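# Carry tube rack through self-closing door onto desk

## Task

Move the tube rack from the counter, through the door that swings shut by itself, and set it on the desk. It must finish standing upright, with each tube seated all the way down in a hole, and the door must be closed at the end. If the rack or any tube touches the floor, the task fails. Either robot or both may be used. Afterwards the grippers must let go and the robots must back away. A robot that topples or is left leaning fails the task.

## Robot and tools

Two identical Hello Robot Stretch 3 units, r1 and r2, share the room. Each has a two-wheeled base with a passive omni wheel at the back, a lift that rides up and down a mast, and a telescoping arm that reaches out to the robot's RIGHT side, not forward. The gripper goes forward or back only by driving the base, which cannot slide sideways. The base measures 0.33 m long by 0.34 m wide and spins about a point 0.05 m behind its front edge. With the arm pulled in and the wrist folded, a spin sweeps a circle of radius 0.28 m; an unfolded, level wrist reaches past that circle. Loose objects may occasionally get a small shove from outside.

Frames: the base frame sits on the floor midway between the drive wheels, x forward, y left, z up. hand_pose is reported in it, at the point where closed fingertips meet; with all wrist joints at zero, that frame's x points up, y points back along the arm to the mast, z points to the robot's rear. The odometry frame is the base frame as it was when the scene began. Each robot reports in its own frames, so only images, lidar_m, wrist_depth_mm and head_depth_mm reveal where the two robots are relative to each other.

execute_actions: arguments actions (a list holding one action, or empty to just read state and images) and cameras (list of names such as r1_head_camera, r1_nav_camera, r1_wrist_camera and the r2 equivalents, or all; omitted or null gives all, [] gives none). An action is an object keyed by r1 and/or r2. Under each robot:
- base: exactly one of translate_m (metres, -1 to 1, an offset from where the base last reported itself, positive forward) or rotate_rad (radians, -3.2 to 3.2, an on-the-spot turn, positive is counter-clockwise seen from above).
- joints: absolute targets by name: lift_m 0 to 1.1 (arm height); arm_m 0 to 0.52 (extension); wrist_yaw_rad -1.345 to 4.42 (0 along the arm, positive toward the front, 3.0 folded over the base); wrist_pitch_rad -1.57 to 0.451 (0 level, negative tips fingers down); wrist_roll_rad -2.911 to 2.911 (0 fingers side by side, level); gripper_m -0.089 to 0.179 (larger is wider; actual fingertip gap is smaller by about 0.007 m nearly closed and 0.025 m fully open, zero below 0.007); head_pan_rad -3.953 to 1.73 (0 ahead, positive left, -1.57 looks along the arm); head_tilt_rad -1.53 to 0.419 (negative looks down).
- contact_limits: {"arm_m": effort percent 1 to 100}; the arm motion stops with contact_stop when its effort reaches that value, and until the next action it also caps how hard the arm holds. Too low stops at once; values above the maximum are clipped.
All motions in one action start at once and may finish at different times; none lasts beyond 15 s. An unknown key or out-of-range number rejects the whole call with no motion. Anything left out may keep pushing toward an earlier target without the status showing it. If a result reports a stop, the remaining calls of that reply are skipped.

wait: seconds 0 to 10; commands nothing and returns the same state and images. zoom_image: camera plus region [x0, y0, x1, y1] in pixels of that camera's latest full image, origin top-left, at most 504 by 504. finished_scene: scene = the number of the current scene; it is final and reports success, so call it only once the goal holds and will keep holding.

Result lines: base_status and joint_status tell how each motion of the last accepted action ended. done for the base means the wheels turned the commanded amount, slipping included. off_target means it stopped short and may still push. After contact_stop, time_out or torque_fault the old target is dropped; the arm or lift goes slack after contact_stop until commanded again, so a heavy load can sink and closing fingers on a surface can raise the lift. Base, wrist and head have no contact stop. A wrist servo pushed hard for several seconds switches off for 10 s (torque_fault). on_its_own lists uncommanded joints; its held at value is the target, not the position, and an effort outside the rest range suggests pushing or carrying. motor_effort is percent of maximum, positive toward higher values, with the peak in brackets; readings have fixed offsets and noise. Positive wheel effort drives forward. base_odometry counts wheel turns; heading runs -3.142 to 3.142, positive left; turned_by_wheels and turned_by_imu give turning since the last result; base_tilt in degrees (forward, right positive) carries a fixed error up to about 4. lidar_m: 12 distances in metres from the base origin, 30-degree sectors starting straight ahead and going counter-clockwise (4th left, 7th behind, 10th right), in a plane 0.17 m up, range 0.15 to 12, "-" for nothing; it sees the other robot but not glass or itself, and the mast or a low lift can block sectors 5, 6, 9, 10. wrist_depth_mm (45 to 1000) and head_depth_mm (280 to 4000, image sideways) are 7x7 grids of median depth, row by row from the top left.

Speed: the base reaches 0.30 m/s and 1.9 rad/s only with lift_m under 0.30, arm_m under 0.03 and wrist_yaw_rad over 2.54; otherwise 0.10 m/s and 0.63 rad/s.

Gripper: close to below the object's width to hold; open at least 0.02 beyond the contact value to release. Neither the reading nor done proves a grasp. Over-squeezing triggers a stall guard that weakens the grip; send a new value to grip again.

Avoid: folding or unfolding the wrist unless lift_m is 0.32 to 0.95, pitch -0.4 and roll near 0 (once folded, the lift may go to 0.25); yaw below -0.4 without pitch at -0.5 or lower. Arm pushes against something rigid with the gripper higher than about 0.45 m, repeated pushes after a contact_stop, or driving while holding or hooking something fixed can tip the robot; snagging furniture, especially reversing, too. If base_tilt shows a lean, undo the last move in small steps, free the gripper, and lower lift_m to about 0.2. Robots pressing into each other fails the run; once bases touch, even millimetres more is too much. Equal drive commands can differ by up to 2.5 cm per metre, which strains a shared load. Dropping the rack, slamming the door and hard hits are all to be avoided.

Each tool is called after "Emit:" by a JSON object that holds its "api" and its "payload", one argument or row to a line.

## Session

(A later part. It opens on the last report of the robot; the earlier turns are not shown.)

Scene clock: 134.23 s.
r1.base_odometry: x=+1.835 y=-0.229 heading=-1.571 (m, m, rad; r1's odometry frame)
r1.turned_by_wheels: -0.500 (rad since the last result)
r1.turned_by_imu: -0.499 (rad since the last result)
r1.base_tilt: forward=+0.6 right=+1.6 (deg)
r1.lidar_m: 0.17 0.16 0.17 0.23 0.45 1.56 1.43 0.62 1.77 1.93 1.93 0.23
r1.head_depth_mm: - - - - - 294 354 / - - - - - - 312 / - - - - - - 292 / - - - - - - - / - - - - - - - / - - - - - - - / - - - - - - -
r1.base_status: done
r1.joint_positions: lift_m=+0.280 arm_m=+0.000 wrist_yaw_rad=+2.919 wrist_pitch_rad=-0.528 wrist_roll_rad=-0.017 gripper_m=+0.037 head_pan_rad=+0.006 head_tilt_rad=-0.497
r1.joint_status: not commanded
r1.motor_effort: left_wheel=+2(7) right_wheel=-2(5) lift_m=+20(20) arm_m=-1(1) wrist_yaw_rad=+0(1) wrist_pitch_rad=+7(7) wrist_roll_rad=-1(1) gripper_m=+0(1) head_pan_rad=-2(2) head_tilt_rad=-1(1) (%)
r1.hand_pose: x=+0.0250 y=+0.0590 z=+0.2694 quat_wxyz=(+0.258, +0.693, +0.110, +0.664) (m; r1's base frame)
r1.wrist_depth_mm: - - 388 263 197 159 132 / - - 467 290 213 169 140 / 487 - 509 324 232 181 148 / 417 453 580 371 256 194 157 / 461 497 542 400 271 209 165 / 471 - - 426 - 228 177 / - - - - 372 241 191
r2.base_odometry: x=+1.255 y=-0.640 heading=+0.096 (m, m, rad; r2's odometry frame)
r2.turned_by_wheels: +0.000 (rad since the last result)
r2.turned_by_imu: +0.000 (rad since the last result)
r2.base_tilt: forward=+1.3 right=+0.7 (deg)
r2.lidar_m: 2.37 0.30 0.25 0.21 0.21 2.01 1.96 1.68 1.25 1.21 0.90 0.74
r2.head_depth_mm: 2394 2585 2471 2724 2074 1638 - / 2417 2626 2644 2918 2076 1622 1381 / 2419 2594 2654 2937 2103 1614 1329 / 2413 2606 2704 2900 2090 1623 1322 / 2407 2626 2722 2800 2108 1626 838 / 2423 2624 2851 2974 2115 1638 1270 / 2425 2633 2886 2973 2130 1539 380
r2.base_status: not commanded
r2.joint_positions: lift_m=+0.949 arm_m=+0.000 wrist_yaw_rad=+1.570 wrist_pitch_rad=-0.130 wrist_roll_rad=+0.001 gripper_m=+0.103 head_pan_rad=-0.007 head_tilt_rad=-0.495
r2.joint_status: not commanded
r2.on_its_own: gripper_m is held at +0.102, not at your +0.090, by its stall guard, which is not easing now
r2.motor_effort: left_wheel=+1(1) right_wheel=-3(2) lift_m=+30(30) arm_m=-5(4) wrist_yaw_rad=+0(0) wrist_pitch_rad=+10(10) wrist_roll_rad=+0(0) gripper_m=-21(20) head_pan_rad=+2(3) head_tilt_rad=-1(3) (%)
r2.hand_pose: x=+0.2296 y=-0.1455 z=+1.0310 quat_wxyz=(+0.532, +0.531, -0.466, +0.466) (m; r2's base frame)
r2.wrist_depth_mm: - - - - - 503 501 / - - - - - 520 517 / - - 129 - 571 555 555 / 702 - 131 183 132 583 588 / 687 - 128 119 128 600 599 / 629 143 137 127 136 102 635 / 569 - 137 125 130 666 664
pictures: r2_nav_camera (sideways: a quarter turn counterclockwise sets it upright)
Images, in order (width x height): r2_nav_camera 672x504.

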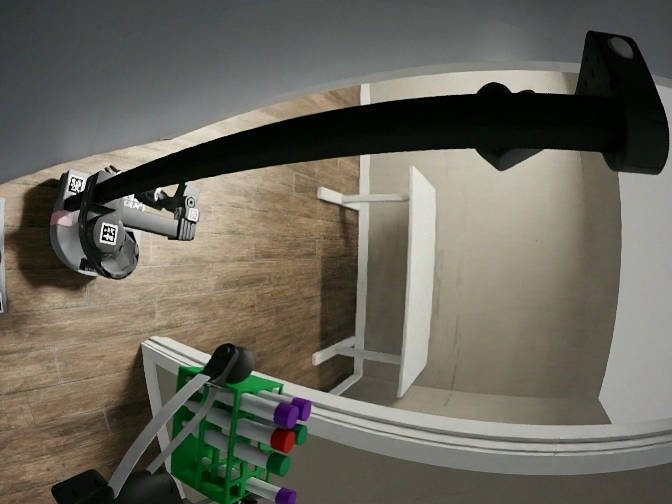

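Emit:
{"api": "execute_actions", "payload": {
  "actions": [
    {"r1":{"base":{"rotate_rad":-1.0}}}
  ],
  "cameras": []
}}

Emit:
{"api": "execute_actions", "payload": {
  "actions": [
    {"r1":{"base":{"translate_m":1.0}}}
  ],
  "cameras": ["r2_nav_camera"]
}}

Scene clock: 142.47 s.
r1.base_odometry: x=+1.835 y=-0.229 heading=-2.571 (m, m, rad; r1's odometry frame)
r1.turned_by_wheels: -1.000 (rad since the last result)
r1.turned_by_imu: -0.976 (rad since the last result)
r1.base_tilt: forward=+0.6 right=+1.6 (deg)
r1.lidar_m: 2.41 0.22 0.18 0.18 0.19 0.29 0.44 1.52 1.27 0.62 1.87 1.93
r1.head_depth_mm: 1909 2065 1947 2340 1882 1500 1234 / 2000 2171 2360 2495 1891 1491 1234 / 2103 2306 2530 2542 1893 1487 1238 / 2241 2440 2705 2546 1883 1492 1233 / 2364 2617 2880 2541 1863 1483 1199 / 2453 2734 2955 462 496 531 576 / 317 332 346 370 358 370 388
r1.base_status: done
r1.joint_positions: lift_m=+0.280 arm_m=+0.000 wrist_yaw_rad=+2.919 wrist_pitch_rad=-0.528 wrist_roll_rad=-0.017 gripper_m=+0.037 head_pan_rad=+0.006 head_tilt_rad=-0.499
r1.joint_status: not commanded
r1.motor_effort: left_wheel=+6(75) right_wheel=+0(6) lift_m=+21(21) arm_m=-1(2) wrist_yaw_rad=+0(1) wrist_pitch_rad=+7(7) wrist_roll_rad=-1(1) gripper_m=+1(1) head_pan_rad=-2(3) head_tilt_rad=-1(1) (%)
r1.hand_pose: x=+0.0250 y=+0.0590 z=+0.2693 quat_wxyz=(+0.259, +0.693, +0.110, +0.664) (m; r1's base frame)
r1.wrist_depth_mm: - 193 195 199 202 203 207 / 211 - 216 219 221 226 229 / 235 - 241 246 252 256 259 / 267 269 273 278 283 287 297 / 304 306 310 315 324 338 362 / 345 - - 383 - 402 419 / - - - - 387 396 385
r2.base_odometry: x=+1.255 y=-0.640 heading=+0.096 (m, m, rad; r2's odometry frame)
r2.turned_by_wheels: +0.000 (rad since the last result)
r2.turned_by_imu: -0.001 (rad since the last result)
r2.base_tilt: forward=+1.2 right=+0.8 (deg)
r2.lidar_m: 2.38 0.40 0.27 0.23 0.23 2.01 1.96 1.68 1.25 1.21 0.90 0.74
r2.head_depth_mm: 2394 2580 2483 2759 2062 1642 - / 2414 2617 2615 2887 2071 1618 1384 / 2407 2571 2668 2929 2078 1629 1324 / 2412 2574 2681 2945 2075 1637 1328 / 2426 2616 2683 2797 2109 1626 1337 / 2414 2635 2825 2948 2122 1643 1322 / 2415 2657 2908 2977 2089 1630 1338
r2.base_status: not commanded
r2.joint_positions: lift_m=+0.949 arm_m=+0.000 wrist_yaw_rad=+1.570 wrist_pitch_rad=-0.130 wrist_roll_rad=+0.001 gripper_m=+0.103 head_pan_rad=-0.007 head_tilt_rad=-0.495
r2.joint_status: not commanded
r2.on_its_own: gripper_m is held at +0.102, not at your +0.090, by its stall guard, which is not easing now
r2.motor_effort: left_wheel=+1(1) right_wheel=-2(3) lift_m=+30(29) arm_m=-4(4) wrist_yaw_rad=-1(0) wrist_pitch_rad=+10(10) wrist_roll_rad=+0(0) gripper_m=-21(21) head_pan_rad=+2(3) head_tilt_rad=-3(3) (%)
r2.hand_pose: x=+0.2296 y=-0.1455 z=+1.0310 quat_wxyz=(+0.532, +0.531, -0.466, +0.466) (m; r2's base frame)
r2.wrist_depth_mm: - - - - - 503 510 / - - - - - 525 532 / - - 130 - 588 550 544 / 692 - 131 183 132 581 588 / 696 - 129 119 128 586 602 / 635 143 137 128 136 102 634 / 569 - 137 125 130 671 669
pictures: none
No camera images: the call's "cameras" was empty. Leave "cameras" out to get every camera's image.

Scene clock: 148.93 s.
r1.base_odometry: x=+0.994 y=-0.771 heading=-2.570 (m, m, rad; r1's odometry frame)
r1.turned_by_wheels: +0.001 (rad since the last result)
r1.turned_by_imu: +1.442 (rad since the last result)
r1.base_tilt: forward=+0.6 right=+1.6 (deg)
r1.lidar_m: - 2.54 0.15 0.19 1.87 0.79 0.81 1.96 1.60 2.06 2.44 -
r1.head_depth_mm: - - - - - - - / - - - - - - - / - - - - - - - / - - - - - - - / - - - - - - - / - - - - - - - / - - - - - - -
r1.base_status: translate_m off_target (by the wheels' count: +0.9999 of +1.0000)
r1.joint_positions: lift_m=+0.280 arm_m=+0.000 wrist_yaw_rad=+2.909 wrist_pitch_rad=-0.533 wrist_roll_rad=-0.017 gripper_m=+0.037 head_pan_rad=+0.000 head_tilt_rad=-0.495
r1.joint_status: not commanded
r1.on_its_own: left_wheel is at rest, and its effort (+26) is outside its rest range (-18 to +18)
r1.motor_effort: left_wheel=+26(77) right_wheel=+2(44) lift_m=+29(29) arm_m=-1(4) wrist_yaw_rad=+8(7) wrist_pitch_rad=+9(18) wrist_roll_rad=-1(1) gripper_m=-1(1) head_pan_rad=+0(8) head_tilt_rad=-2(4) (%)
r1.hand_pose: x=+0.0268 y=+0.0576 z=+0.2679 quat_wxyz=(+0.263, +0.693, +0.108, +0.662) (m; r1's base frame)
r1.wrist_depth_mm: - - 858 223 111 112 58 / - - 827 253 124 119 57 / 777 - 773 288 138 91 58 / 632 628 627 337 158 89 63 / 532 530 542 299 175 87 69 / 470 - - 252 - 93 70 / - - - - 220 99 69
r2.base_odometry: x=+1.255 y=-0.640 heading=+0.096 (m, m, rad; r2's odometry frame)
r2.turned_by_wheels: +0.000 (rad since the last result)
r2.turned_by_imu: -0.001 (rad since the last result)
r2.base_tilt: forward=+1.2 right=+0.8 (deg)
r2.lidar_m: 2.37 0.47 0.26 0.22 0.22 2.02 1.96 1.68 1.25 1.21 0.90 0.74
r2.head_depth_mm: 2410 2613 2484 2751 2076 1643 - / 2398 2596 2641 2918 2084 1609 1378 / 2422 2591 2691 2912 2095 1629 1328 / 2397 2606 2701 2983 2087 1631 1326 / 2414 2636 2695 2785 2117 1563 1247 / 2420 2642 2854 2989 2119 920 1137 / 2421 2674 2856 3013 2036 866 993
r2.base_status: not commanded
r2.joint_positions: lift_m=+0.949 arm_m=+0.000 wrist_yaw_rad=+1.570 wrist_pitch_rad=-0.130 wrist_roll_rad=+0.001 gripper_m=+0.103 head_pan_rad=-0.007 head_tilt_rad=-0.495
r2.joint_status: not commanded
r2.on_its_own: gripper_m is held at +0.102, not at your +0.090, by its stall guard, which is not easing now
r2.motor_effort: left_wheel=+1(1) right_wheel=-2(2) lift_m=+30(29) arm_m=-4(4) wrist_yaw_rad=+0(1) wrist_pitch_rad=+10(10) wrist_roll_rad=+0(0) gripper_m=-21(21) head_pan_rad=+2(2) head_tilt_rad=-2(3) (%)
r2.hand_pose: x=+0.2296 y=-0.1455 z=+1.0310 quat_wxyz=(+0.532, +0.531, -0.466, +0.466) (m; r2's base frame)
r2.wrist_depth_mm: 582 - - - - 499 502 / 641 - - - - 519 529 / 623 - 128 - 582 546 556 / 602 - 130 184 133 579 583 / 618 - 128 119 128 587 609 / 626 143 137 128 136 102 629 / 565 679 137 125 130 670 663
pictures: r2_nav_camera (sideways: a quarter turn counterclockwise sets it upright)
Images, in order (width x height): r2_nav_camera 672x504.

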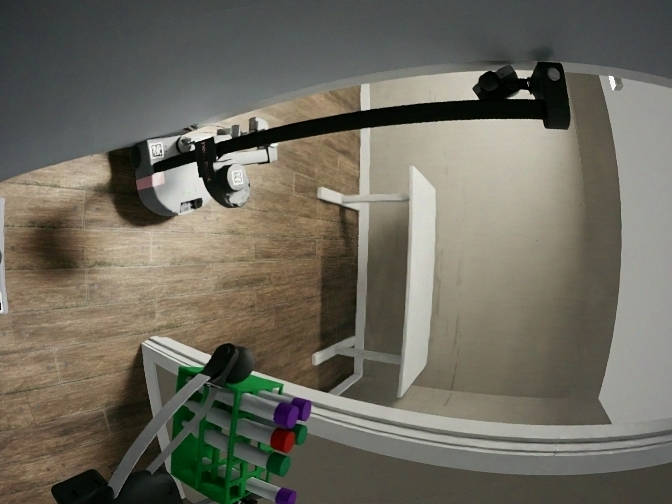

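Snagged on the hinge jamb. Back off further, then turn.

Emit:
{"api": "execute_actions", "payload": {
  "actions": [
    {"r1":{"base":{"translate_m":-0.3}}}
  ],
  "cameras": []
}}

Emit:
{"api": "execute_actions", "payload": {
  "actions": [
    {"r1":{"base":{"rotate_rad":-1.45}}}
  ],
  "cameras": []
}}

Emit:
{"api": "execute_actions", "payload": {
  "actions": [
    {"r1":{"base":{"translate_m":0.9}}}
  ],
  "cameras": ["r2_nav_camera"]
}}

Scene clock: 156.67 s.
r1.base_odometry: x=+1.247 y=-0.608 heading=-2.570 (m, m, rad; r1's odometry frame)
r1.turned_by_wheels: +0.000 (rad since the last result)
r1.turned_by_imu: -0.002 (rad since the last result)
r1.base_tilt: forward=+0.5 right=+1.6 (deg)
r1.lidar_m: 0.36 0.36 0.49 0.81 1.54 0.51 1.37 1.62 1.97 1.54 2.34 2.41
r1.head_depth_mm: 682 1297 2210 2420 1897 1495 1240 / - 292 329 671 1523 1461 1235 / - 292 321 359 406 478 597 / - 292 322 364 414 484 582 / 290 317 347 388 426 499 588 / - 289 312 350 399 465 556 / - 287 312 351 400 465 558
r1.base_status: done
r1.joint_positions: lift_m=+0.280 arm_m=+0.000 wrist_yaw_rad=+2.917 wrist_pitch_rad=-0.529 wrist_roll_rad=-0.017 gripper_m=+0.037 head_pan_rad=+0.000 head_tilt_rad=-0.495
r1.joint_status: not commanded
r1.motor_effort: left_wheel=+0(17) right_wheel=+0(4) lift_m=+29(29) arm_m=-3(2) wrist_yaw_rad=+0(10) wrist_pitch_rad=+7(10) wrist_roll_rad=-1(2) gripper_m=+0(2) head_pan_rad=+0(0) head_tilt_rad=-1(2) (%)
r1.hand_pose: x=+0.0252 y=+0.0586 z=+0.2688 quat_wxyz=(+0.259, +0.693, +0.110, +0.664) (m; r1's base frame)
r1.wrist_depth_mm: - - - 909 690 443 328 / - - 917 851 726 457 336 / 804 - 800 788 693 482 344 / 633 630 644 623 618 483 356 / 541 532 548 529 532 484 364 / 478 - - 450 - 442 377 / - - - - 382 392 386
r2.base_odometry: x=+1.255 y=-0.640 heading=+0.096 (m, m, rad; r2's odometry frame)
r2.turned_by_wheels: +0.000 (rad since the last result)
r2.turned_by_imu: -0.001 (rad since the last result)
r2.base_tilt: forward=+1.3 right=+0.7 (deg)
r2.lidar_m: 0.70 0.46 0.25 0.21 0.21 2.01 1.96 1.68 1.25 1.21 0.90 0.74
r2.head_depth_mm: 2382 2584 2488 2773 2083 1648 - / 2404 2605 2621 2926 2075 1616 1376 / 2413 2645 2633 2928 2089 1062 1224 / 575 633 696 2526 1864 956 1138 / 600 2563 2709 2787 2113 1381 1242 / 2331 2637 2888 3007 2115 1638 1332 / 2446 2665 2880 3011 2123 1656 1343
r2.base_status: not commanded
r2.joint_positions: lift_m=+0.949 arm_m=+0.000 wrist_yaw_rad=+1.570 wrist_pitch_rad=-0.130 wrist_roll_rad=+0.001 gripper_m=+0.103 head_pan_rad=-0.007 head_tilt_rad=-0.495
r2.joint_status: not commanded
r2.on_its_own: gripper_m is held at +0.102, not at your +0.090, by its stall guard, which is not easing now
r2.motor_effort: left_wheel=+0(5) right_wheel=-3(10) lift_m=+30(29) arm_m=-4(4) wrist_yaw_rad=+1(1) wrist_pitch_rad=+10(10) wrist_roll_rad=+0(0) gripper_m=-21(21) head_pan_rad=+3(2) head_tilt_rad=-2(2) (%)
r2.hand_pose: x=+0.2296 y=-0.1456 z=+1.0310 quat_wxyz=(+0.532, +0.531, -0.466, +0.466) (m; r2's base frame)
r2.wrist_depth_mm: - - 659 - - 501 499 / - - - - - 512 531 / - - 129 - 582 543 552 / 709 - 131 185 181 583 581 / 699 - 129 119 128 592 603 / 627 142 137 128 136 102 625 / 560 - 135 125 130 676 662
pictures: none
No camera images: the call's "cameras" was empty. Leave "cameras" out to get every camera's image.

Scene clock: 158.80 s.
r1.base_odometry: x=+1.247 y=-0.608 heading=+2.263 (m, m, rad; r1's odometry frame)
r1.turned_by_wheels: -1.450 (rad since the last result)
r1.turned_by_imu: -1.446 (rad since the last result)
r1.base_tilt: forward=+0.5 right=+1.5 (deg)
r1.lidar_m: 1.54 2.57 0.36 0.36 0.38 0.56 0.81 1.46 0.52 1.39 1.76 1.54
r1.head_depth_mm: 1573 1710 1773 1366 1899 1499 1241 / 1651 1796 1893 1704 1822 1496 1236 / 1738 1895 2087 2292 1883 1493 1234 / 1821 1993 2217 2400 1885 1501 1240 / 1923 2112 2341 2482 1878 1495 1234 / 2042 2258 2530 2548 1888 1492 1224 / 2146 2390 2710 2527 1877 1488 1228
r1.base_status: done
r1.joint_positions: lift_m=+0.280 arm_m=+0.000 wrist_yaw_rad=+2.917 wrist_pitch_rad=-0.528 wrist_roll_rad=-0.017 gripper_m=+0.037 head_pan_rad=+0.000 head_tilt_rad=-0.495
r1.joint_status: not commanded
r1.motor_effort: left_wheel=+1(11) right_wheel=-2(6) lift_m=+29(29) arm_m=-2(2) wrist_yaw_rad=+1(1) wrist_pitch_rad=+7(8) wrist_roll_rad=-1(1) gripper_m=+1(0) head_pan_rad=+0(0) head_tilt_rad=-1(2) (%)
r1.hand_pose: x=+0.0253 y=+0.0586 z=+0.2688 quat_wxyz=(+0.259, +0.693, +0.110, +0.664) (m; r1's base frame)
r1.wrist_depth_mm: 348 348 364 381 - - - / 371 - 404 419 - 991 987 / 411 - 444 469 763 751 770 / 473 488 496 544 621 622 605 / 512 517 550 545 545 511 522 / 471 - - 450 - 444 451 / - - - - 381 396 393
r2.base_odometry: x=+1.255 y=-0.640 heading=+0.096 (m, m, rad; r2's odometry frame)
r2.turned_by_wheels: +0.000 (rad since the last result)
r2.turned_by_imu: +0.000 (rad since the last result)
r2.base_tilt: forward=+1.2 right=+0.9 (deg)
r2.lidar_m: 0.81 0.46 0.25 0.21 0.21 2.02 1.96 1.68 1.25 1.21 0.90 0.74
r2.head_depth_mm: 2374 2573 2489 2743 2080 1641 - / 2404 2624 2645 2903 2069 1622 1379 / 2402 2600 2640 2923 2080 1582 1298 / 2384 2632 2677 2932 2084 1139 1135 / 2423 2542 2702 2778 2100 995 886 / 649 2526 2875 2796 1873 934 1245 / 579 633 2750 2837 2114 1644 1345
r2.base_status: not commanded
r2.joint_positions: lift_m=+0.949 arm_m=+0.000 wrist_yaw_rad=+1.570 wrist_pitch_rad=-0.130 wrist_roll_rad=+0.001 gripper_m=+0.103 head_pan_rad=-0.007 head_tilt_rad=-0.495
r2.joint_status: not commanded
r2.on_its_own: gripper_m is held at +0.102, not at your +0.090, by its stall guard, which is not easing now
r2.motor_effort: left_wheel=+1(1) right_wheel=-3(3) lift_m=+30(29) arm_m=-5(5) wrist_yaw_rad=+0(0) wrist_pitch_rad=+10(10) wrist_roll_rad=+0(0) gripper_m=-21(21) head_pan_rad=+3(3) head_tilt_rad=-2(2) (%)
r2.hand_pose: x=+0.2296 y=-0.1456 z=+1.0310 quat_wxyz=(+0.532, +0.531, -0.466, +0.466) (m; r2's base frame)
r2.wrist_depth_mm: - - - - - 495 502 / - - - - - 522 519 / - - 130 - 573 544 554 / 701 - 131 183 183 572 566 / 701 - 128 119 127 596 594 / 619 142 137 127 136 102 639 / 564 - 135 125 130 680 661
pictures: none
No camera images: the call's "cameras" was empty. Leave "cameras" out to get every camera's image.

Scene clock: 163.57 s.
r1.base_odometry: x=+0.672 y=+0.084 heading=+2.263 (m, m, rad; r1's odometry frame)
r1.turned_by_wheels: +0.000 (rad since the last result)
r1.turned_by_imu: +0.007 (rad since the last result)
r1.base_tilt: forward=+0.5 right=+1.6 (deg)
r1.lidar_m: 1.18 1.52 2.03 1.36 0.93 0.86 1.68 1.25 1.75 1.48 1.23 0.71
r1.head_depth_mm: 909 985 1076 1181 1271 672 555 / 954 1032 1138 1261 1404 1482 1148 / 999 1094 1202 1342 1512 1500 1234 / 1056 1153 1281 1440 1635 1497 1238 / 1116 1230 1370 1543 1731 1495 1234 / 1179 1308 1465 1683 1818 1483 1233 / 1254 1406 1581 1835 1878 1492 1230
r1.base_status: done
r1.joint_positions: lift_m=+0.280 arm_m=+0.000 wrist_yaw_rad=+2.918 wrist_pitch_rad=-0.528 wrist_roll_rad=-0.017 gripper_m=+0.037 head_pan_rad=+0.000 head_tilt_rad=-0.495
r1.joint_status: not commanded
r1.motor_effort: left_wheel=+0(9) right_wheel=-1(4) lift_m=+29(29) arm_m=-3(2) wrist_yaw_rad=+1(1) wrist_pitch_rad=+7(8) wrist_roll_rad=-1(1) gripper_m=+0(0) head_pan_rad=+1(0) head_tilt_rad=-2(2) (%)
r1.hand_pose: x=+0.0252 y=+0.0586 z=+0.2688 quat_wxyz=(+0.259, +0.693, +0.110, +0.664) (m; r1's base frame)
r1.wrist_depth_mm: 756 - - - - - - / 787 - - - - 966 943 / 789 - 787 786 772 759 768 / 641 612 631 626 622 614 620 / 539 537 541 543 530 510 506 / 472 - - 450 - 447 451 / - - - - 387 392 394
r2.base_odometry: x=+1.255 y=-0.640 heading=+0.096 (m, m, rad; r2's odometry frame)
r2.turned_by_wheels: +0.000 (rad since the last result)
r2.turned_by_imu: -0.001 (rad since the last result)
r2.base_tilt: forward=+1.3 right=+0.7 (deg)
r2.lidar_m: 1.71 0.46 0.25 0.21 0.21 2.01 1.96 1.68 1.25 1.21 0.90 0.74
r2.head_depth_mm: 2416 2593 2490 2749 2077 1647 - / 2406 2608 2619 2939 2084 1614 1376 / 2411 2620 2647 2922 2084 1613 1327 / 2426 2625 2679 2920 2077 1617 1329 / 2400 2615 2699 2713 2023 1643 1330 / 2432 2616 2836 2963 1844 1624 1337 / 2346 2617 2853 2702 2024 1638 1329
r2.base_status: not commanded
r2.joint_positions: lift_m=+0.949 arm_m=+0.000 wrist_yaw_rad=+1.570 wrist_pitch_rad=-0.130 wrist_roll_rad=+0.001 gripper_m=+0.103 head_pan_rad=-0.007 head_tilt_rad=-0.495
r2.joint_status: not commanded
r2.on_its_own: gripper_m is held at +0.102, not at your +0.090, by its stall guard, which is not easing now
r2.motor_effort: left_wheel=+0(1) right_wheel=-2(2) lift_m=+30(30) arm_m=-4(4) wrist_yaw_rad=+0(0) wrist_pitch_rad=+10(10) wrist_roll_rad=+0(0) gripper_m=-20(21) head_pan_rad=+3(3) head_tilt_rad=-2(3) (%)
r2.hand_pose: x=+0.2296 y=-0.1456 z=+1.0310 quat_wxyz=(+0.532, +0.531, -0.466, +0.466) (m; r2's base frame)
r2.wrist_depth_mm: - - - - - 504 509 / - - - - - 533 520 / - - 130 - 562 543 546 / 691 - 131 183 182 581 560 / 673 - 128 119 128 597 598 / 628 143 137 128 135 102 621 / 576 - 136 126 130 664 675
pictures: r2_nav_camera (sideways: a quarter turn counterclockwise sets it upright)
Images, in order (width x height): r2_nav_camera 672x504.

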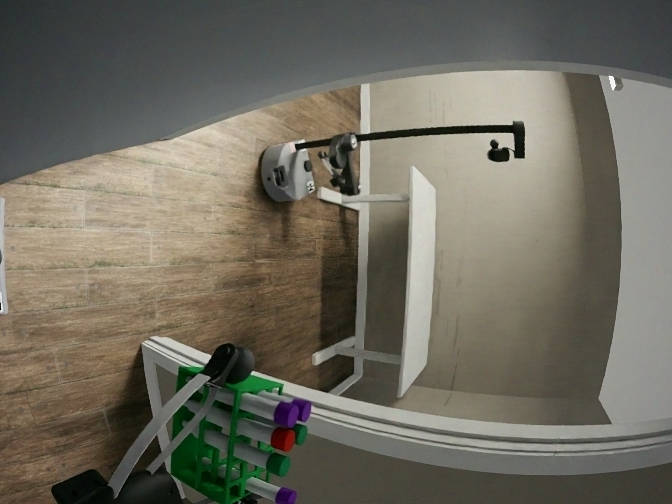

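Emit:
{"api": "execute_actions", "payload": {
  "actions": [
    {"r2":{"base":{"translate_m":0.6}}}
  ],
  "cameras": ["r2_nav_camera"]
}}

Scene clock: 181.77 s.
r1.base_odometry: x=+0.672 y=+0.084 heading=+2.263 (m, m, rad; r1's odometry frame)
r1.turned_by_wheels: +0.000 (rad since the last result)
r1.turned_by_imu: +0.001 (rad since the last result)
r1.base_tilt: forward=+0.6 right=+1.6 (deg)
r1.lidar_m: 1.17 1.51 2.03 1.36 0.93 0.86 1.12 1.25 1.75 1.49 1.23 0.71
r1.head_depth_mm: 912 984 1075 1184 1275 672 554 / 954 1036 1136 1257 1409 1492 1155 / 1000 1094 1206 1339 1511 1501 1236 / 1057 1157 1276 1439 1635 1491 1239 / 1113 1234 1374 1543 1733 1491 1230 / 1179 1313 1474 1688 1817 1478 1230 / 1259 1406 1583 1827 1867 1486 1228
r1.base_status: not commanded
r1.joint_positions: lift_m=+0.280 arm_m=+0.000 wrist_yaw_rad=+2.918 wrist_pitch_rad=-0.528 wrist_roll_rad=-0.017 gripper_m=+0.037 head_pan_rad=+0.000 head_tilt_rad=-0.495
r1.joint_status: not commanded
r1.motor_effort: left_wheel=+2(1) right_wheel=-1(1) lift_m=+29(29) arm_m=-2(2) wrist_yaw_rad=+1(1) wrist_pitch_rad=+8(8) wrist_roll_rad=-1(1) gripper_m=+1(0) head_pan_rad=+1(0) head_tilt_rad=-1(2) (%)
r1.hand_pose: x=+0.0252 y=+0.0586 z=+0.2688 quat_wxyz=(+0.259, +0.693, +0.110, +0.664) (m; r1's base frame)
r1.wrist_depth_mm: 749 - - - - - - / 802 - - - - 1000 - / 782 - 790 778 763 767 763 / 645 618 632 632 624 634 624 / 547 535 533 541 538 519 524 / 471 - - 449 - 446 445 / - - - - 381 387 392
r2.base_odometry: x=+1.852 y=-0.582 heading=+0.096 (m, m, rad; r2's odometry frame)
r2.turned_by_wheels: +0.000 (rad since the last result)
r2.turned_by_imu: -0.006 (rad since the last result)
r2.base_tilt: forward=+1.2 right=+0.6 (deg)
r2.lidar_m: 1.78 1.08 0.48 0.29 0.25 0.25 0.29 0.49 1.27 0.38 0.39 1.78
r2.head_depth_mm: 1854 1993 2117 2442 2071 1663 - / 1853 2027 2103 2425 2079 1608 1383 / 1880 2010 2135 2439 2092 1616 1324 / 1865 2064 2125 2457 2085 1627 1332 / 1862 2043 2140 2432 2104 1636 1335 / 1883 2033 2151 2436 1962 1440 1274 / 1891 2054 2238 2488 2107 1385 1238
r2.base_status: done
r2.joint_positions: lift_m=+0.949 arm_m=+0.000 wrist_yaw_rad=+1.570 wrist_pitch_rad=-0.130 wrist_roll_rad=+0.001 gripper_m=+0.103 head_pan_rad=-0.007 head_tilt_rad=-0.495
r2.joint_status: not commanded
r2.on_its_own: gripper_m is held at +0.102, not at your +0.090, by its stall guard, which is not easing now
r2.motor_effort: left_wheel=+0(7) right_wheel=-7(9) lift_m=+30(30) arm_m=-5(4) wrist_yaw_rad=+0(0) wrist_pitch_rad=+10(10) wrist_roll_rad=+0(0) gripper_m=-20(21) head_pan_rad=+3(2) head_tilt_rad=-2(2) (%)
r2.hand_pose: x=+0.2296 y=-0.1455 z=+1.0310 quat_wxyz=(+0.532, +0.531, -0.466, +0.466) (m; r2's base frame)
r2.wrist_depth_mm: 828 - - - - - - / - - - - - - - / - - 130 - - - - / - - 132 184 181 - - / - - 129 119 128 - - / - 143 137 127 136 102 - / - - 136 126 130 - -
pictures: r2_nav_camera (sideways: a quarter turn counterclockwise sets it upright)
Images, in order (width x height): r2_nav_camera 672x504.

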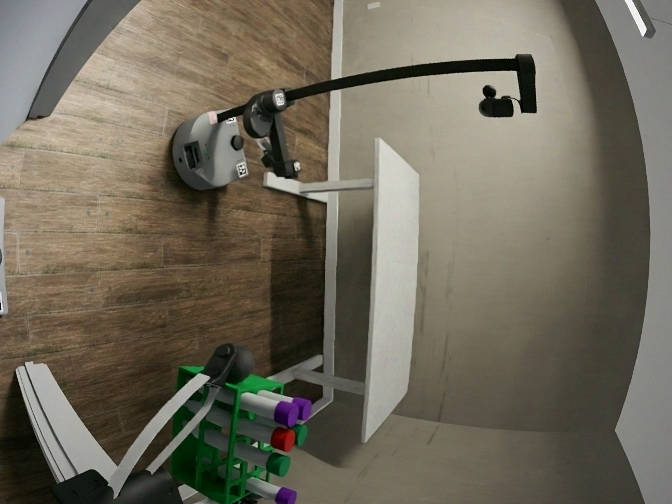

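Emit:
{"api": "execute_actions", "payload": {
  "actions": [
    {"r2":{"base":{"translate_m":0.68}},"r1":{"base":{"translate_m":0.4}}}
  ],
  "cameras": ["r2_nav_camera"]
}}

Emit:
{"api": "execute_actions", "payload": {
  "actions": [
    {"r2":{"base":{"rotate_rad":1.48},"joints":{"wrist_yaw_rad":0,"head_pan_rad":-1.57,"head_tilt_rad":-0.7}}}
  ],
  "cameras": ["r2_nav_camera","r2_head_camera"]
}}

Scene clock: 194.83 s.
r1.base_odometry: x=+0.416 y=+0.392 heading=+2.263 (m, m, rad; r1's odometry frame)
r1.turned_by_wheels: +0.000 (rad since the last result)
r1.turned_by_imu: +0.004 (rad since the last result)
r1.base_tilt: forward=+0.5 right=+1.5 (deg)
r1.lidar_m: 0.81 1.05 1.85 1.89 1.32 1.23 0.93 0.94 1.91 1.22 0.42 0.79
r1.head_depth_mm: 613 666 725 798 884 993 1129 / 643 701 767 847 948 1072 1182 / 677 738 814 905 1021 1168 1236 / 712 780 865 967 1103 1273 1232 / 751 830 924 1049 1198 1370 1239 / 796 885 993 1134 1318 1446 1230 / 849 947 1074 1237 1470 1485 1227
r1.base_status: done
r1.joint_positions: lift_m=+0.280 arm_m=+0.000 wrist_yaw_rad=+2.918 wrist_pitch_rad=-0.528 wrist_roll_rad=-0.017 gripper_m=+0.037 head_pan_rad=+0.000 head_tilt_rad=-0.495
r1.joint_status: not commanded
r1.motor_effort: left_wheel=+1(8) right_wheel=-1(3) lift_m=+29(28) arm_m=-3(2) wrist_yaw_rad=+1(1) wrist_pitch_rad=+7(7) wrist_roll_rad=-1(1) gripper_m=+0(0) head_pan_rad=+0(0) head_tilt_rad=-2(1) (%)
r1.hand_pose: x=+0.0252 y=+0.0586 z=+0.2688 quat_wxyz=(+0.259, +0.693, +0.110, +0.664) (m; r1's base frame)
r1.wrist_depth_mm: - - - - - - - / - - - - - 994 985 / 796 - 777 781 780 735 749 / 659 606 647 624 617 620 609 / 544 535 544 536 538 512 517 / 468 - - 449 - 448 442 / - - - - 390 390 391
r2.base_odometry: x=+2.529 y=-0.516 heading=+0.096 (m, m, rad; r2's odometry frame)
r2.turned_by_wheels: +0.000 (rad since the last result)
r2.turned_by_imu: -0.006 (rad since the last result)
r2.base_tilt: forward=+1.2 right=+0.7 (deg)
r2.lidar_m: 1.50 0.94 0.94 1.86 0.70 0.61 0.59 0.62 0.74 1.24 1.30 1.32
r2.head_depth_mm: 1256 1373 1494 1273 953 1663 - / 1264 1361 1498 1281 953 1611 1359 / 1264 1365 1503 1283 962 1622 1325 / 1265 1372 1512 1294 964 1620 1328 / 1267 1378 1507 1301 967 1619 1327 / 1272 1389 1504 1311 969 1482 1339 / 1277 1386 1519 1313 977 1634 1340
r2.base_status: done
r2.joint_positions: lift_m=+0.949 arm_m=+0.000 wrist_yaw_rad=+1.571 wrist_pitch_rad=-0.130 wrist_roll_rad=+0.001 gripper_m=+0.103 head_pan_rad=-0.007 head_tilt_rad=-0.497
r2.joint_status: not commanded
r2.on_its_own: gripper_m is held at +0.102, not at your +0.090, by its stall guard, which is not easing now
r2.motor_effort: left_wheel=+0(6) right_wheel=-2(22) lift_m=+30(29) arm_m=-4(4) wrist_yaw_rad=+0(1) wrist_pitch_rad=+10(10) wrist_roll_rad=+0(0) gripper_m=-22(21) head_pan_rad=+3(3) head_tilt_rad=-1(2) (%)
r2.hand_pose: x=+0.2296 y=-0.1453 z=+1.0310 quat_wxyz=(+0.532, +0.532, -0.466, +0.466) (m; r2's base frame)
r2.wrist_depth_mm: - - - - - - - / - - - - - - - / - - 130 - - - - / - - 131 183 132 - - / - - 129 119 127 849 772 / - 142 137 128 136 102 - / - 877 135 125 130 - -
pictures: r2_nav_camera (sideways: a quarter turn counterclockwise sets it upright)
Images, in order (width x height): r2_nav_camera 672x504.

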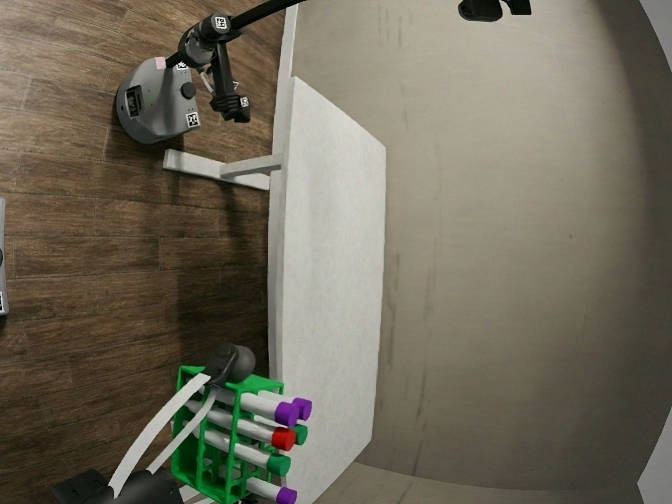

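Scene clock: 198.17 s.
r1.base_odometry: x=+0.416 y=+0.392 heading=+2.263 (m, m, rad; r1's odometry frame)
r1.turned_by_wheels: +0.000 (rad since the last result)
r1.turned_by_imu: +0.000 (rad since the last result)
r1.base_tilt: forward=+0.6 right=+1.6 (deg)
r1.lidar_m: 0.81 1.04 1.86 1.89 1.32 1.23 1.10 0.94 1.92 1.22 0.42 0.79
r1.head_depth_mm: 612 666 726 795 884 993 1125 / 644 699 768 847 947 1074 1186 / 675 739 816 906 1022 1170 1235 / 712 780 869 966 1104 1276 1236 / 751 831 927 1046 1203 1373 1235 / 796 886 992 1130 1321 1444 1228 / 847 948 1071 1241 1467 1481 1231
r1.base_status: not commanded
r1.joint_positions: lift_m=+0.280 arm_m=+0.000 wrist_yaw_rad=+2.918 wrist_pitch_rad=-0.528 wrist_roll_rad=-0.017 gripper_m=+0.037 head_pan_rad=+0.000 head_tilt_rad=-0.495
r1.joint_status: not commanded
r1.motor_effort: left_wheel=+1(1) right_wheel=-1(1) lift_m=+29(29) arm_m=-2(2) wrist_yaw_rad=+1(1) wrist_pitch_rad=+7(7) wrist_roll_rad=-1(1) gripper_m=+0(1) head_pan_rad=+0(0) head_tilt_rad=-2(1) (%)
r1.hand_pose: x=+0.0252 y=+0.0586 z=+0.2688 quat_wxyz=(+0.259, +0.693, +0.110, +0.664) (m; r1's base frame)
r1.wrist_depth_mm: - - - - - - - / - - - - - 998 - / 816 - 791 773 761 769 746 / 631 626 641 632 627 599 620 / 535 529 548 544 523 517 510 / 481 - - 445 - 450 444 / - - - - 382 389 391
r2.base_odometry: x=+2.529 y=-0.516 heading=+1.576 (m, m, rad; r2's odometry frame)
r2.turned_by_wheels: +1.480 (rad since the last result)
r2.turned_by_imu: +1.484 (rad since the last result)
r2.base_tilt: forward=+1.2 right=+0.8 (deg)
r2.lidar_m: 2.50 0.78 0.63 0.59 0.60 0.67 1.24 1.27 1.32 1.50 0.95 0.94
r2.head_depth_mm: 1297 1457 1236 991 - - - / 1287 1451 1239 427 - - - / 1276 1443 1250 394 - - - / 1275 1429 1254 410 1634 1389 1198 / 1276 1423 1258 919 1691 1396 1204 / 1262 1423 1262 971 1601 1404 1197 / 1259 1414 1271 975 1647 1374 1184
r2.base_status: done
r2.joint_positions: lift_m=+0.949 arm_m=+0.000 wrist_yaw_rad=+0.003 wrist_pitch_rad=-0.130 wrist_roll_rad=+0.001 gripper_m=+0.103 head_pan_rad=-1.563 head_tilt_rad=-0.691
r2.joint_status: all done
r2.on_its_own: gripper_m is held at +0.102, not at your +0.090, by its stall guard, which is not easing now
r2.motor_effort: left_wheel=-3(10) right_wheel=+2(6) lift_m=+30(30) arm_m=-4(4) wrist_yaw_rad=-2(5) wrist_pitch_rad=+10(10) wrist_roll_rad=+0(0) gripper_m=-21(21) head_pan_rad=-3(35) head_tilt_rad=-3(18) (%)
r2.hand_pose: x=-0.0208 y=-0.3962 z=+1.0310 quat_wxyz=(+0.706, +0.047, -0.706, -0.045) (m; r2's base frame)
r2.wrist_depth_mm: - - - - - - - / - - - - - - - / - - 131 - - - - / - - 132 120 - - - / - - 129 118 128 867 792 / - 143 137 139 135 102 597 / 598 548 135 126 130 - -
pictures: r2_head_camera (sideways: a quarter turn clockwise sets it upright), r2_nav_camera (sideways: a quarter turn counterclockwise sets it upright)
Images, in order (width x height): r2_head_camera 896x504, r2_nav_camera 672x504.

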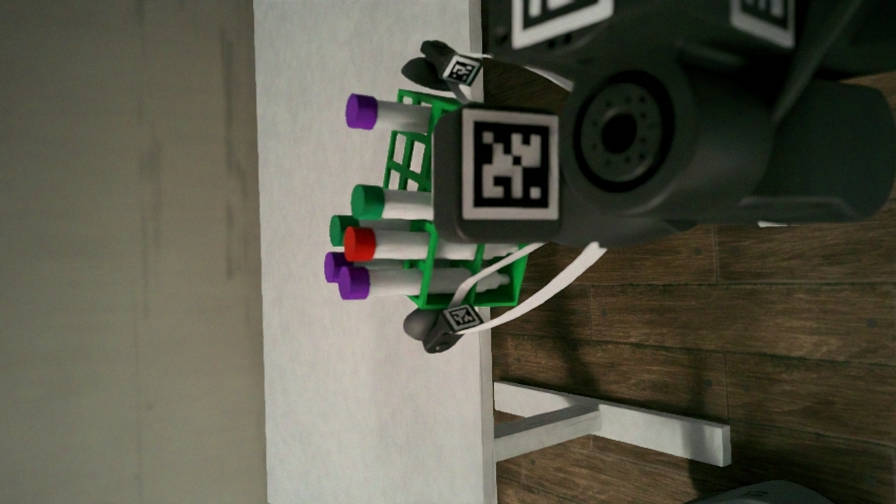

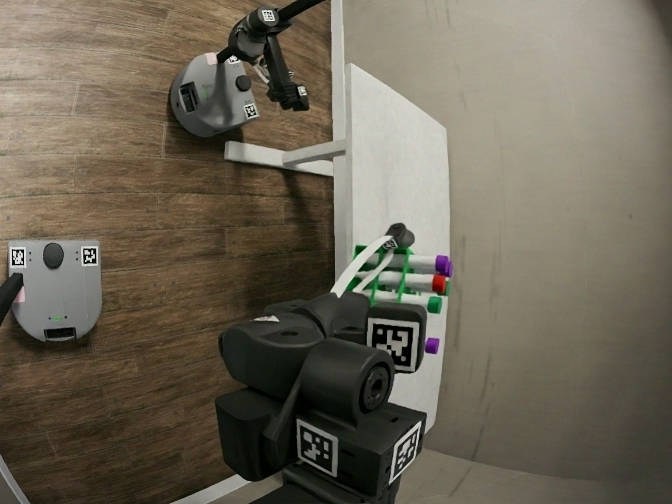

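Emit:
{"api": "execute_actions", "payload": {
  "actions": [
    {"r2":{"joints":{"arm_m":0.52,"lift_m":0.8}}}
  ],
  "cameras": ["r2_nav_camera","r2_head_camera"]
}}

Scene clock: 207.63 s.
r1.base_odometry: x=+0.416 y=+0.392 heading=+2.263 (m, m, rad; r1's odometry frame)
r1.turned_by_wheels: +0.000 (rad since the last result)
r1.turned_by_imu: +0.001 (rad since the last result)
r1.base_tilt: forward=+0.6 right=+1.6 (deg)
r1.lidar_m: 0.81 1.05 1.85 1.90 1.32 1.23 1.10 0.94 1.92 1.22 0.42 0.79
r1.head_depth_mm: 613 664 726 798 884 992 1131 / 642 701 767 846 942 1078 1182 / 676 740 809 904 1019 1167 1235 / 711 781 865 970 1104 1280 1235 / 753 828 925 1043 1202 1379 1231 / 797 888 994 1132 1320 1444 1232 / 847 947 1074 1237 1462 1478 1235
r1.base_status: not commanded
r1.joint_positions: lift_m=+0.280 arm_m=+0.000 wrist_yaw_rad=+2.918 wrist_pitch_rad=-0.528 wrist_roll_rad=-0.017 gripper_m=+0.037 head_pan_rad=+0.000 head_tilt_rad=-0.495
r1.joint_status: not commanded
r1.motor_effort: left_wheel=+1(0) right_wheel=-1(1) lift_m=+29(29) arm_m=-3(2) wrist_yaw_rad=+1(0) wrist_pitch_rad=+7(7) wrist_roll_rad=-2(1) gripper_m=+0(1) head_pan_rad=+0(1) head_tilt_rad=-3(1) (%)
r1.hand_pose: x=+0.0252 y=+0.0586 z=+0.2688 quat_wxyz=(+0.259, +0.693, +0.110, +0.664) (m; r1's base frame)
r1.wrist_depth_mm: - - - - - - - / - - - - - - 997 / 795 - 788 778 771 753 762 / 663 621 649 615 625 624 601 / 539 532 541 543 534 519 505 / 472 - - 444 - 451 435 / - - - - 382 394 388
r2.base_odometry: x=+2.529 y=-0.516 heading=+1.576 (m, m, rad; r2's odometry frame)
r2.turned_by_wheels: +0.000 (rad since the last result)
r2.turned_by_imu: -0.001 (rad since the last result)
r2.base_tilt: forward=+1.1 right=+0.8 (deg)
r2.lidar_m: 2.50 0.78 0.63 0.59 0.61 0.67 1.24 1.27 1.32 1.50 0.95 0.94
r2.head_depth_mm: 1303 1455 1233 992 - - 1166 / 1291 1449 1340 943 1677 1379 1190 / 1284 1444 - 961 1677 1393 1192 / 1281 1435 1086 966 1690 1401 1200 / 1267 1429 1257 972 1685 1408 1195 / 1270 1414 1267 975 1593 1400 1199 / 1261 1411 1270 978 1647 1388 1189
r2.base_status: not commanded
r2.joint_positions: lift_m=+0.800 arm_m=+0.517 wrist_yaw_rad=+0.001 wrist_pitch_rad=-0.131 wrist_roll_rad=+0.001 gripper_m=+0.103 head_pan_rad=-1.563 head_tilt_rad=-0.692
r2.joint_status: all done
joint sent to its limit — the command would take r2.arm_m past its upper limit, so that joint was sent only as far as its limit.
r2.on_its_own: gripper_m is held at +0.102, not at your +0.090, by its stall guard, which is not easing now
r2.motor_effort: left_wheel=-3(3) right_wheel=+2(2) lift_m=+13(28) arm_m=+5(4) wrist_yaw_rad=-1(3) wrist_pitch_rad=+10(10) wrist_roll_rad=+0(0) gripper_m=-21(21) head_pan_rad=-3(3) head_tilt_rad=-3(4) (%)
r2.hand_pose: x=-0.0211 y=-0.9130 z=+0.8820 quat_wxyz=(+0.706, +0.047, -0.706, -0.046) (m; r2's base frame)
r2.wrist_depth_mm: 624 639 650 666 673 682 719 / 663 660 669 693 726 719 759 / 672 693 129 723 738 764 755 / 719 728 130 120 132 772 714 / 604 600 129 118 128 540 488 / 430 142 137 138 136 102 373 / 339 303 135 126 130 294 298
pictures: r2_head_camera (sideways: a quarter turn clockwise sets it upright), r2_nav_camera (sideways: a quarter turn counterclockwise sets it upright)
Images, in order (width x height): r2_head_camera 896x504, r2_nav_camera 672x504.

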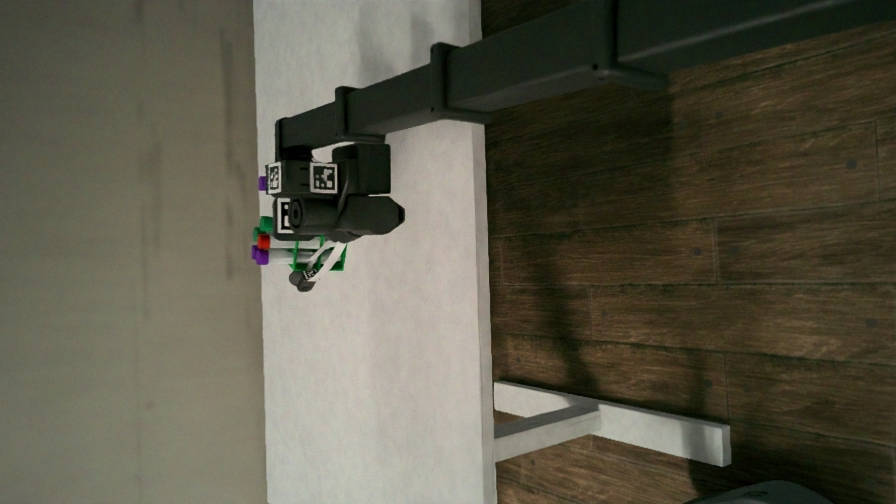

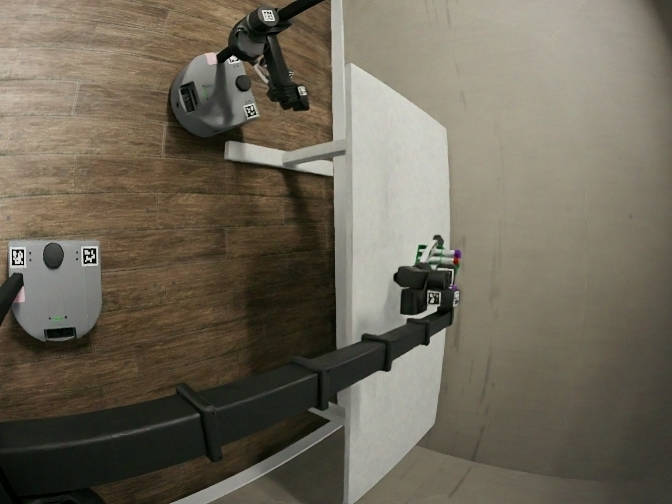

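Emit:
{"api": "execute_actions", "payload": {
  "actions": [
    {"r2":{"joints":{"wrist_pitch_rad":-0.03,"lift_m":0.66}}}
  ],
  "cameras": ["r2_wrist_camera","r2_nav_camera"]
}}

Scene clock: 213.90 s.
r1.base_odometry: x=+0.416 y=+0.392 heading=+2.263 (m, m, rad; r1's odometry frame)
r1.turned_by_wheels: +0.000 (rad since the last result)
r1.turned_by_imu: +0.000 (rad since the last result)
r1.base_tilt: forward=+0.5 right=+1.6 (deg)
r1.lidar_m: 0.80 1.04 1.85 1.89 1.32 1.23 1.10 0.94 1.92 1.23 0.42 0.79
r1.head_depth_mm: 614 666 725 795 884 991 1127 / 644 700 768 850 946 1076 1189 / 677 738 813 908 1019 1166 1242 / 711 783 867 972 1102 1282 1235 / 750 829 926 1042 1202 1371 1234 / 800 887 994 1132 1317 1448 1235 / 849 946 1078 1240 1467 1482 1227
r1.base_status: not commanded
r1.joint_positions: lift_m=+0.280 arm_m=+0.000 wrist_yaw_rad=+2.918 wrist_pitch_rad=-0.528 wrist_roll_rad=-0.017 gripper_m=+0.037 head_pan_rad=+0.000 head_tilt_rad=-0.495
r1.joint_status: not commanded
r1.motor_effort: left_wheel=+1(1) right_wheel=-1(1) lift_m=+29(29) arm_m=-1(2) wrist_yaw_rad=+1(1) wrist_pitch_rad=+7(7) wrist_roll_rad=-1(1) gripper_m=+1(1) head_pan_rad=+0(0) head_tilt_rad=-1(1) (%)
r1.hand_pose: x=+0.0252 y=+0.0586 z=+0.2688 quat_wxyz=(+0.259, +0.693, +0.110, +0.664) (m; r1's base frame)
r1.wrist_depth_mm: - - - - - - - / - - - - - - 945 / 811 - 793 781 772 765 755 / 661 610 645 632 631 602 608 / 530 537 546 542 542 532 519 / 467 - - 444 - 442 441 / - - - - 383 383 394
r2.base_odometry: x=+2.529 y=-0.516 heading=+1.576 (m, m, rad; r2's odometry frame)
r2.turned_by_wheels: +0.000 (rad since the last result)
r2.turned_by_imu: -0.001 (rad since the last result)
r2.base_tilt: forward=+1.3 right=+0.9 (deg)
r2.lidar_m: 2.50 0.78 0.63 0.59 0.61 0.66 1.24 1.27 1.32 1.50 0.95 0.94
r2.head_depth_mm: 1305 1454 1228 995 1669 1419 - / 1290 1446 1243 997 - 1394 1177 / 1279 1438 1254 - 1679 1390 1188 / 1282 1435 1288 962 1677 1409 1197 / 1269 1430 1262 968 1695 1402 1206 / 1265 1419 1269 975 1601 1396 1196 / 1268 1412 1269 975 1643 1374 1177
r2.base_status: not commanded
r2.joint_positions: lift_m=+0.661 arm_m=+0.517 wrist_yaw_rad=+0.001 wrist_pitch_rad=-0.015 wrist_roll_rad=-0.003 gripper_m=+0.103 head_pan_rad=-1.563 head_tilt_rad=-0.692
r2.joint_status: all done
r2.on_its_own: gripper_m is held at +0.102, not at your +0.090, by its stall guard, which is not easing now
r2.motor_effort: left_wheel=-3(3) right_wheel=+1(2) lift_m=+10(9) arm_m=+4(5) wrist_yaw_rad=+0(1) wrist_pitch_rad=-5(13) wrist_roll_rad=+1(1) gripper_m=-21(21) head_pan_rad=-3(3) head_tilt_rad=-4(3) (%)
r2.hand_pose: x=-0.0211 y=-0.9180 z=+0.7716 quat_wxyz=(+0.708, +0.006, -0.706, -0.005) (m; r2's base frame)
r2.wrist_depth_mm: 648 678 659 707 709 721 723 / 682 680 683 707 710 717 727 / 690 705 124 715 123 745 745 / 701 712 129 492 130 590 550 / 401 382 127 118 124 348 309 / 253 141 135 133 136 101 215 / 191 165 136 124 125 160 164
pictures: r2_nav_camera (sideways: a quarter turn counterclockwise sets it upright), r2_wrist_camera
Images, in order (width x height): r2_nav_camera 672x504, r2_wrist_camera 644x364.

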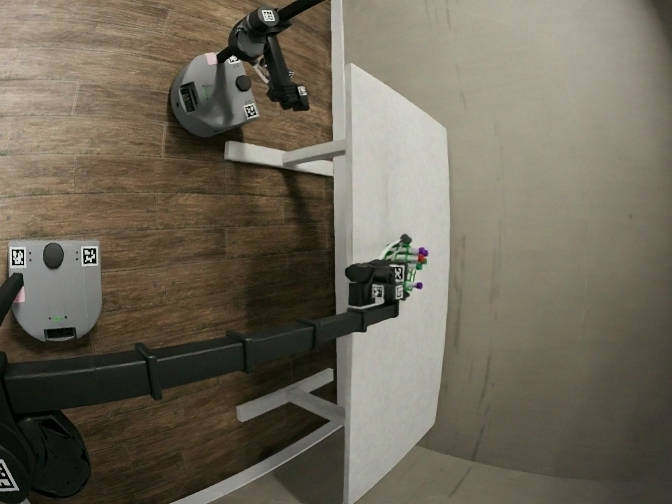

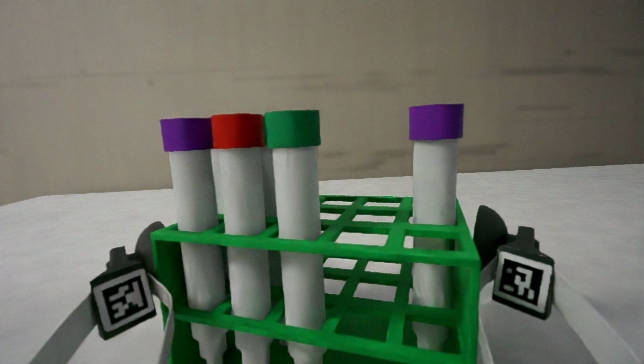

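Pitch effort flipped: resting. Release and back off.

Emit:
{"api": "execute_actions", "payload": {
  "actions": [
    {"r2":{"joints":{"gripper_m":0.179}}}
  ],
  "cameras": []
}}

Emit:
{"api": "execute_actions", "payload": {
  "actions": [
    {"r2":{"joints":{"arm_m":0.3}}}
  ],
  "cameras": ["r2_wrist_camera"]
}}

Scene clock: 217.93 s.
r1.base_odometry: x=+0.416 y=+0.392 heading=+2.263 (m, m, rad; r1's odometry frame)
r1.turned_by_wheels: +0.000 (rad since the last result)
r1.turned_by_imu: +0.000 (rad since the last result)
r1.base_tilt: forward=+0.5 right=+1.6 (deg)
r1.lidar_m: 0.81 1.05 1.86 1.89 1.31 1.23 1.10 0.94 1.92 1.22 0.42 0.79
r1.head_depth_mm: 613 665 725 798 885 995 1127 / 643 700 765 848 946 1074 1181 / 676 740 815 907 1023 1164 1233 / 712 780 865 968 1106 1273 1240 / 752 830 926 1045 1203 1372 1239 / 798 886 994 1130 1315 1445 1231 / 847 947 1079 1240 1460 1493 1230
r1.base_status: not commanded
r1.joint_positions: lift_m=+0.280 arm_m=+0.000 wrist_yaw_rad=+2.918 wrist_pitch_rad=-0.528 wrist_roll_rad=-0.017 gripper_m=+0.037 head_pan_rad=+0.000 head_tilt_rad=-0.495
r1.joint_status: not commanded
r1.motor_effort: left_wheel=+2(1) right_wheel=-1(1) lift_m=+29(29) arm_m=-2(1) wrist_yaw_rad=+1(1) wrist_pitch_rad=+7(7) wrist_roll_rad=-1(1) gripper_m=+0(0) head_pan_rad=+0(0) head_tilt_rad=-2(2) (%)
r1.hand_pose: x=+0.0252 y=+0.0586 z=+0.2688 quat_wxyz=(+0.259, +0.693, +0.110, +0.664) (m; r1's base frame)
r1.wrist_depth_mm: - - - - - - - / - - - - - - 994 / 792 - 761 768 767 767 753 / 651 617 629 628 630 622 602 / 539 522 541 531 529 515 518 / 477 - - 447 - 443 438 / - - - - 384 392 387
r2.base_odometry: x=+2.529 y=-0.516 heading=+1.576 (m, m, rad; r2's odometry frame)
r2.turned_by_wheels: +0.000 (rad since the last result)
r2.turned_by_imu: -0.001 (rad since the last result)
r2.base_tilt: forward=+1.2 right=+0.8 (deg)
r2.lidar_m: 2.50 0.78 0.63 0.59 0.61 0.67 1.24 1.27 1.32 1.50 0.95 0.94
r2.head_depth_mm: 1292 1455 1232 990 1684 1420 - / 1293 1448 1239 994 - 1390 1181 / 1290 1435 1248 - 1681 1397 1192 / 1276 1422 1252 967 1680 1397 1193 / 1273 1426 1258 968 1681 1404 1203 / 1266 1426 1265 973 1596 1396 1199 / 1260 1404 1271 977 1644 1383 1190
r2.base_status: not commanded
r2.joint_positions: lift_m=+0.661 arm_m=+0.517 wrist_yaw_rad=+0.001 wrist_pitch_rad=-0.047 wrist_roll_rad=+0.000 gripper_m=+0.179 head_pan_rad=-1.563 head_tilt_rad=-0.692
r2.joint_status: all done
r2.motor_effort: left_wheel=-3(3) right_wheel=+2(2) lift_m=+12(13) arm_m=+4(5) wrist_yaw_rad=-1(1) wrist_pitch_rad=+6(6) wrist_roll_rad=+0(1) gripper_m=+1(84) head_pan_rad=-3(3) head_tilt_rad=-4(4) (%)
r2.hand_pose: x=-0.0211 y=-0.9170 z=+0.7632 quat_wxyz=(+0.707, +0.017, -0.707, -0.016) (m; r2's base frame)
r2.wrist_depth_mm: 651 663 684 693 693 685 703 / 667 690 679 709 710 716 739 / 689 692 120 718 728 755 772 / 695 626 126 130 128 470 447 / 346 293 124 116 125 241 273 / 243 134 131 126 131 113 201 / - 158 143 129 139 146 146
pictures: none
No camera images: the call's "cameras" was empty. Leave "cameras" out to get every camera's image.

Scene clock: 220.77 s.
r1.base_odometry: x=+0.416 y=+0.392 heading=+2.263 (m, m, rad; r1's odometry frame)
r1.turned_by_wheels: +0.000 (rad since the last result)
r1.turned_by_imu: +0.000 (rad since the last result)
r1.base_tilt: forward=+0.5 right=+1.6 (deg)
r1.lidar_m: 0.81 1.04 1.86 1.89 1.32 1.23 1.10 0.94 1.92 1.22 0.42 0.79
r1.head_depth_mm: 614 664 725 796 886 993 1130 / 642 699 768 847 947 1071 1181 / 676 737 812 903 1020 1167 1234 / 713 782 866 968 1104 1292 1237 / 752 831 925 1051 1205 1377 1235 / 796 887 996 1133 1326 1441 1230 / 845 946 1074 1238 1463 1487 1235
r1.base_status: not commanded
r1.joint_positions: lift_m=+0.280 arm_m=+0.000 wrist_yaw_rad=+2.918 wrist_pitch_rad=-0.528 wrist_roll_rad=-0.017 gripper_m=+0.037 head_pan_rad=+0.000 head_tilt_rad=-0.495
r1.joint_status: not commanded
r1.motor_effort: left_wheel=+0(1) right_wheel=-1(1) lift_m=+29(29) arm_m=-2(3) wrist_yaw_rad=+1(1) wrist_pitch_rad=+8(7) wrist_roll_rad=-2(1) gripper_m=+0(1) head_pan_rad=+0(0) head_tilt_rad=-1(1) (%)
r1.hand_pose: x=+0.0252 y=+0.0586 z=+0.2688 quat_wxyz=(+0.259, +0.693, +0.110, +0.664) (m; r1's base frame)
r1.wrist_depth_mm: - - - - - - - / - - - - - 990 974 / 816 - 791 788 764 764 739 / 639 613 621 633 634 620 609 / 541 530 546 539 546 518 506 / 483 - - 455 - 440 445 / - - - - 380 396 388
r2.base_odometry: x=+2.529 y=-0.516 heading=+1.576 (m, m, rad; r2's odometry frame)
r2.turned_by_wheels: +0.000 (rad since the last result)
r2.turned_by_imu: +0.000 (rad since the last result)
r2.base_tilt: forward=+1.1 right=+0.8 (deg)
r2.lidar_m: 2.50 0.78 0.63 0.59 0.61 0.67 1.25 1.27 1.32 1.50 0.95 0.94
r2.head_depth_mm: 1298 1475 1232 993 1674 1399 - / 1289 1447 1236 999 - 1389 1185 / 1278 1442 1242 959 - 1400 1190 / 1277 1427 1247 963 1670 1393 1192 / 1268 1416 1256 973 1688 1403 1204 / 1270 1420 1265 972 1600 1399 1199 / 1265 1414 1269 976 1648 1384 1187
r2.base_status: not commanded
r2.joint_positions: lift_m=+0.661 arm_m=+0.300 wrist_yaw_rad=+0.001 wrist_pitch_rad=-0.048 wrist_roll_rad=+0.000 gripper_m=+0.179 head_pan_rad=-1.563 head_tilt_rad=-0.692
r2.joint_status: all done
r2.motor_effort: left_wheel=-3(3) right_wheel=+2(1) lift_m=+12(12) arm_m=-6(8) wrist_yaw_rad=-1(1) wrist_pitch_rad=+6(6) wrist_roll_rad=+0(0) gripper_m=+1(1) head_pan_rad=-3(3) head_tilt_rad=-3(4) (%)
r2.hand_pose: x=-0.0211 y=-0.7002 z=+0.7628 quat_wxyz=(+0.707, +0.018, -0.707, -0.017) (m; r2's base frame)
r2.wrist_depth_mm: 821 855 834 858 879 899 925 / 835 854 873 882 941 932 931 / 916 885 901 353 924 911 - / 810 651 522 340 500 485 451 / 347 350 317 305 293 288 274 / 244 221 216 210 204 200 203 / - 183 183 186 190 - -
pictures: r2_wrist_camera
Images, in order (width x height): r2_wrist_camera 644x364.

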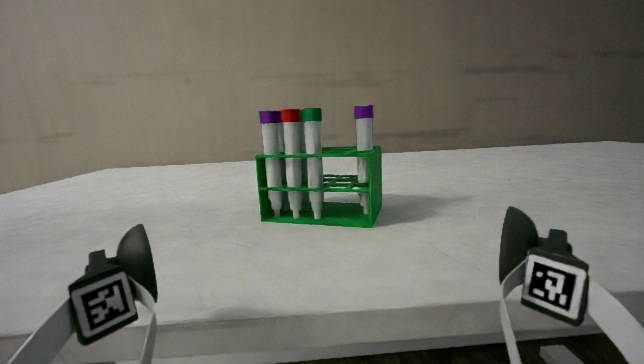

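Emit:
{"api": "zoom_image", "payload": {
  "camera": "r2_wrist_camera",
  "region": [240, 90, 400, 240]
}}

Region (240, 90, 400, 240) of r2_wrist_camera's 644x364 image, scaled by 3.150; it fills the top 472 rows of this view, and the rest is white.

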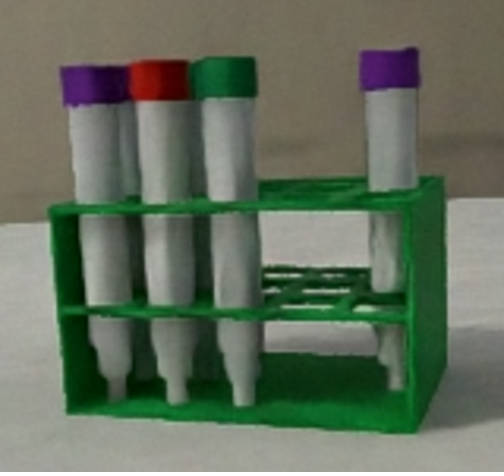

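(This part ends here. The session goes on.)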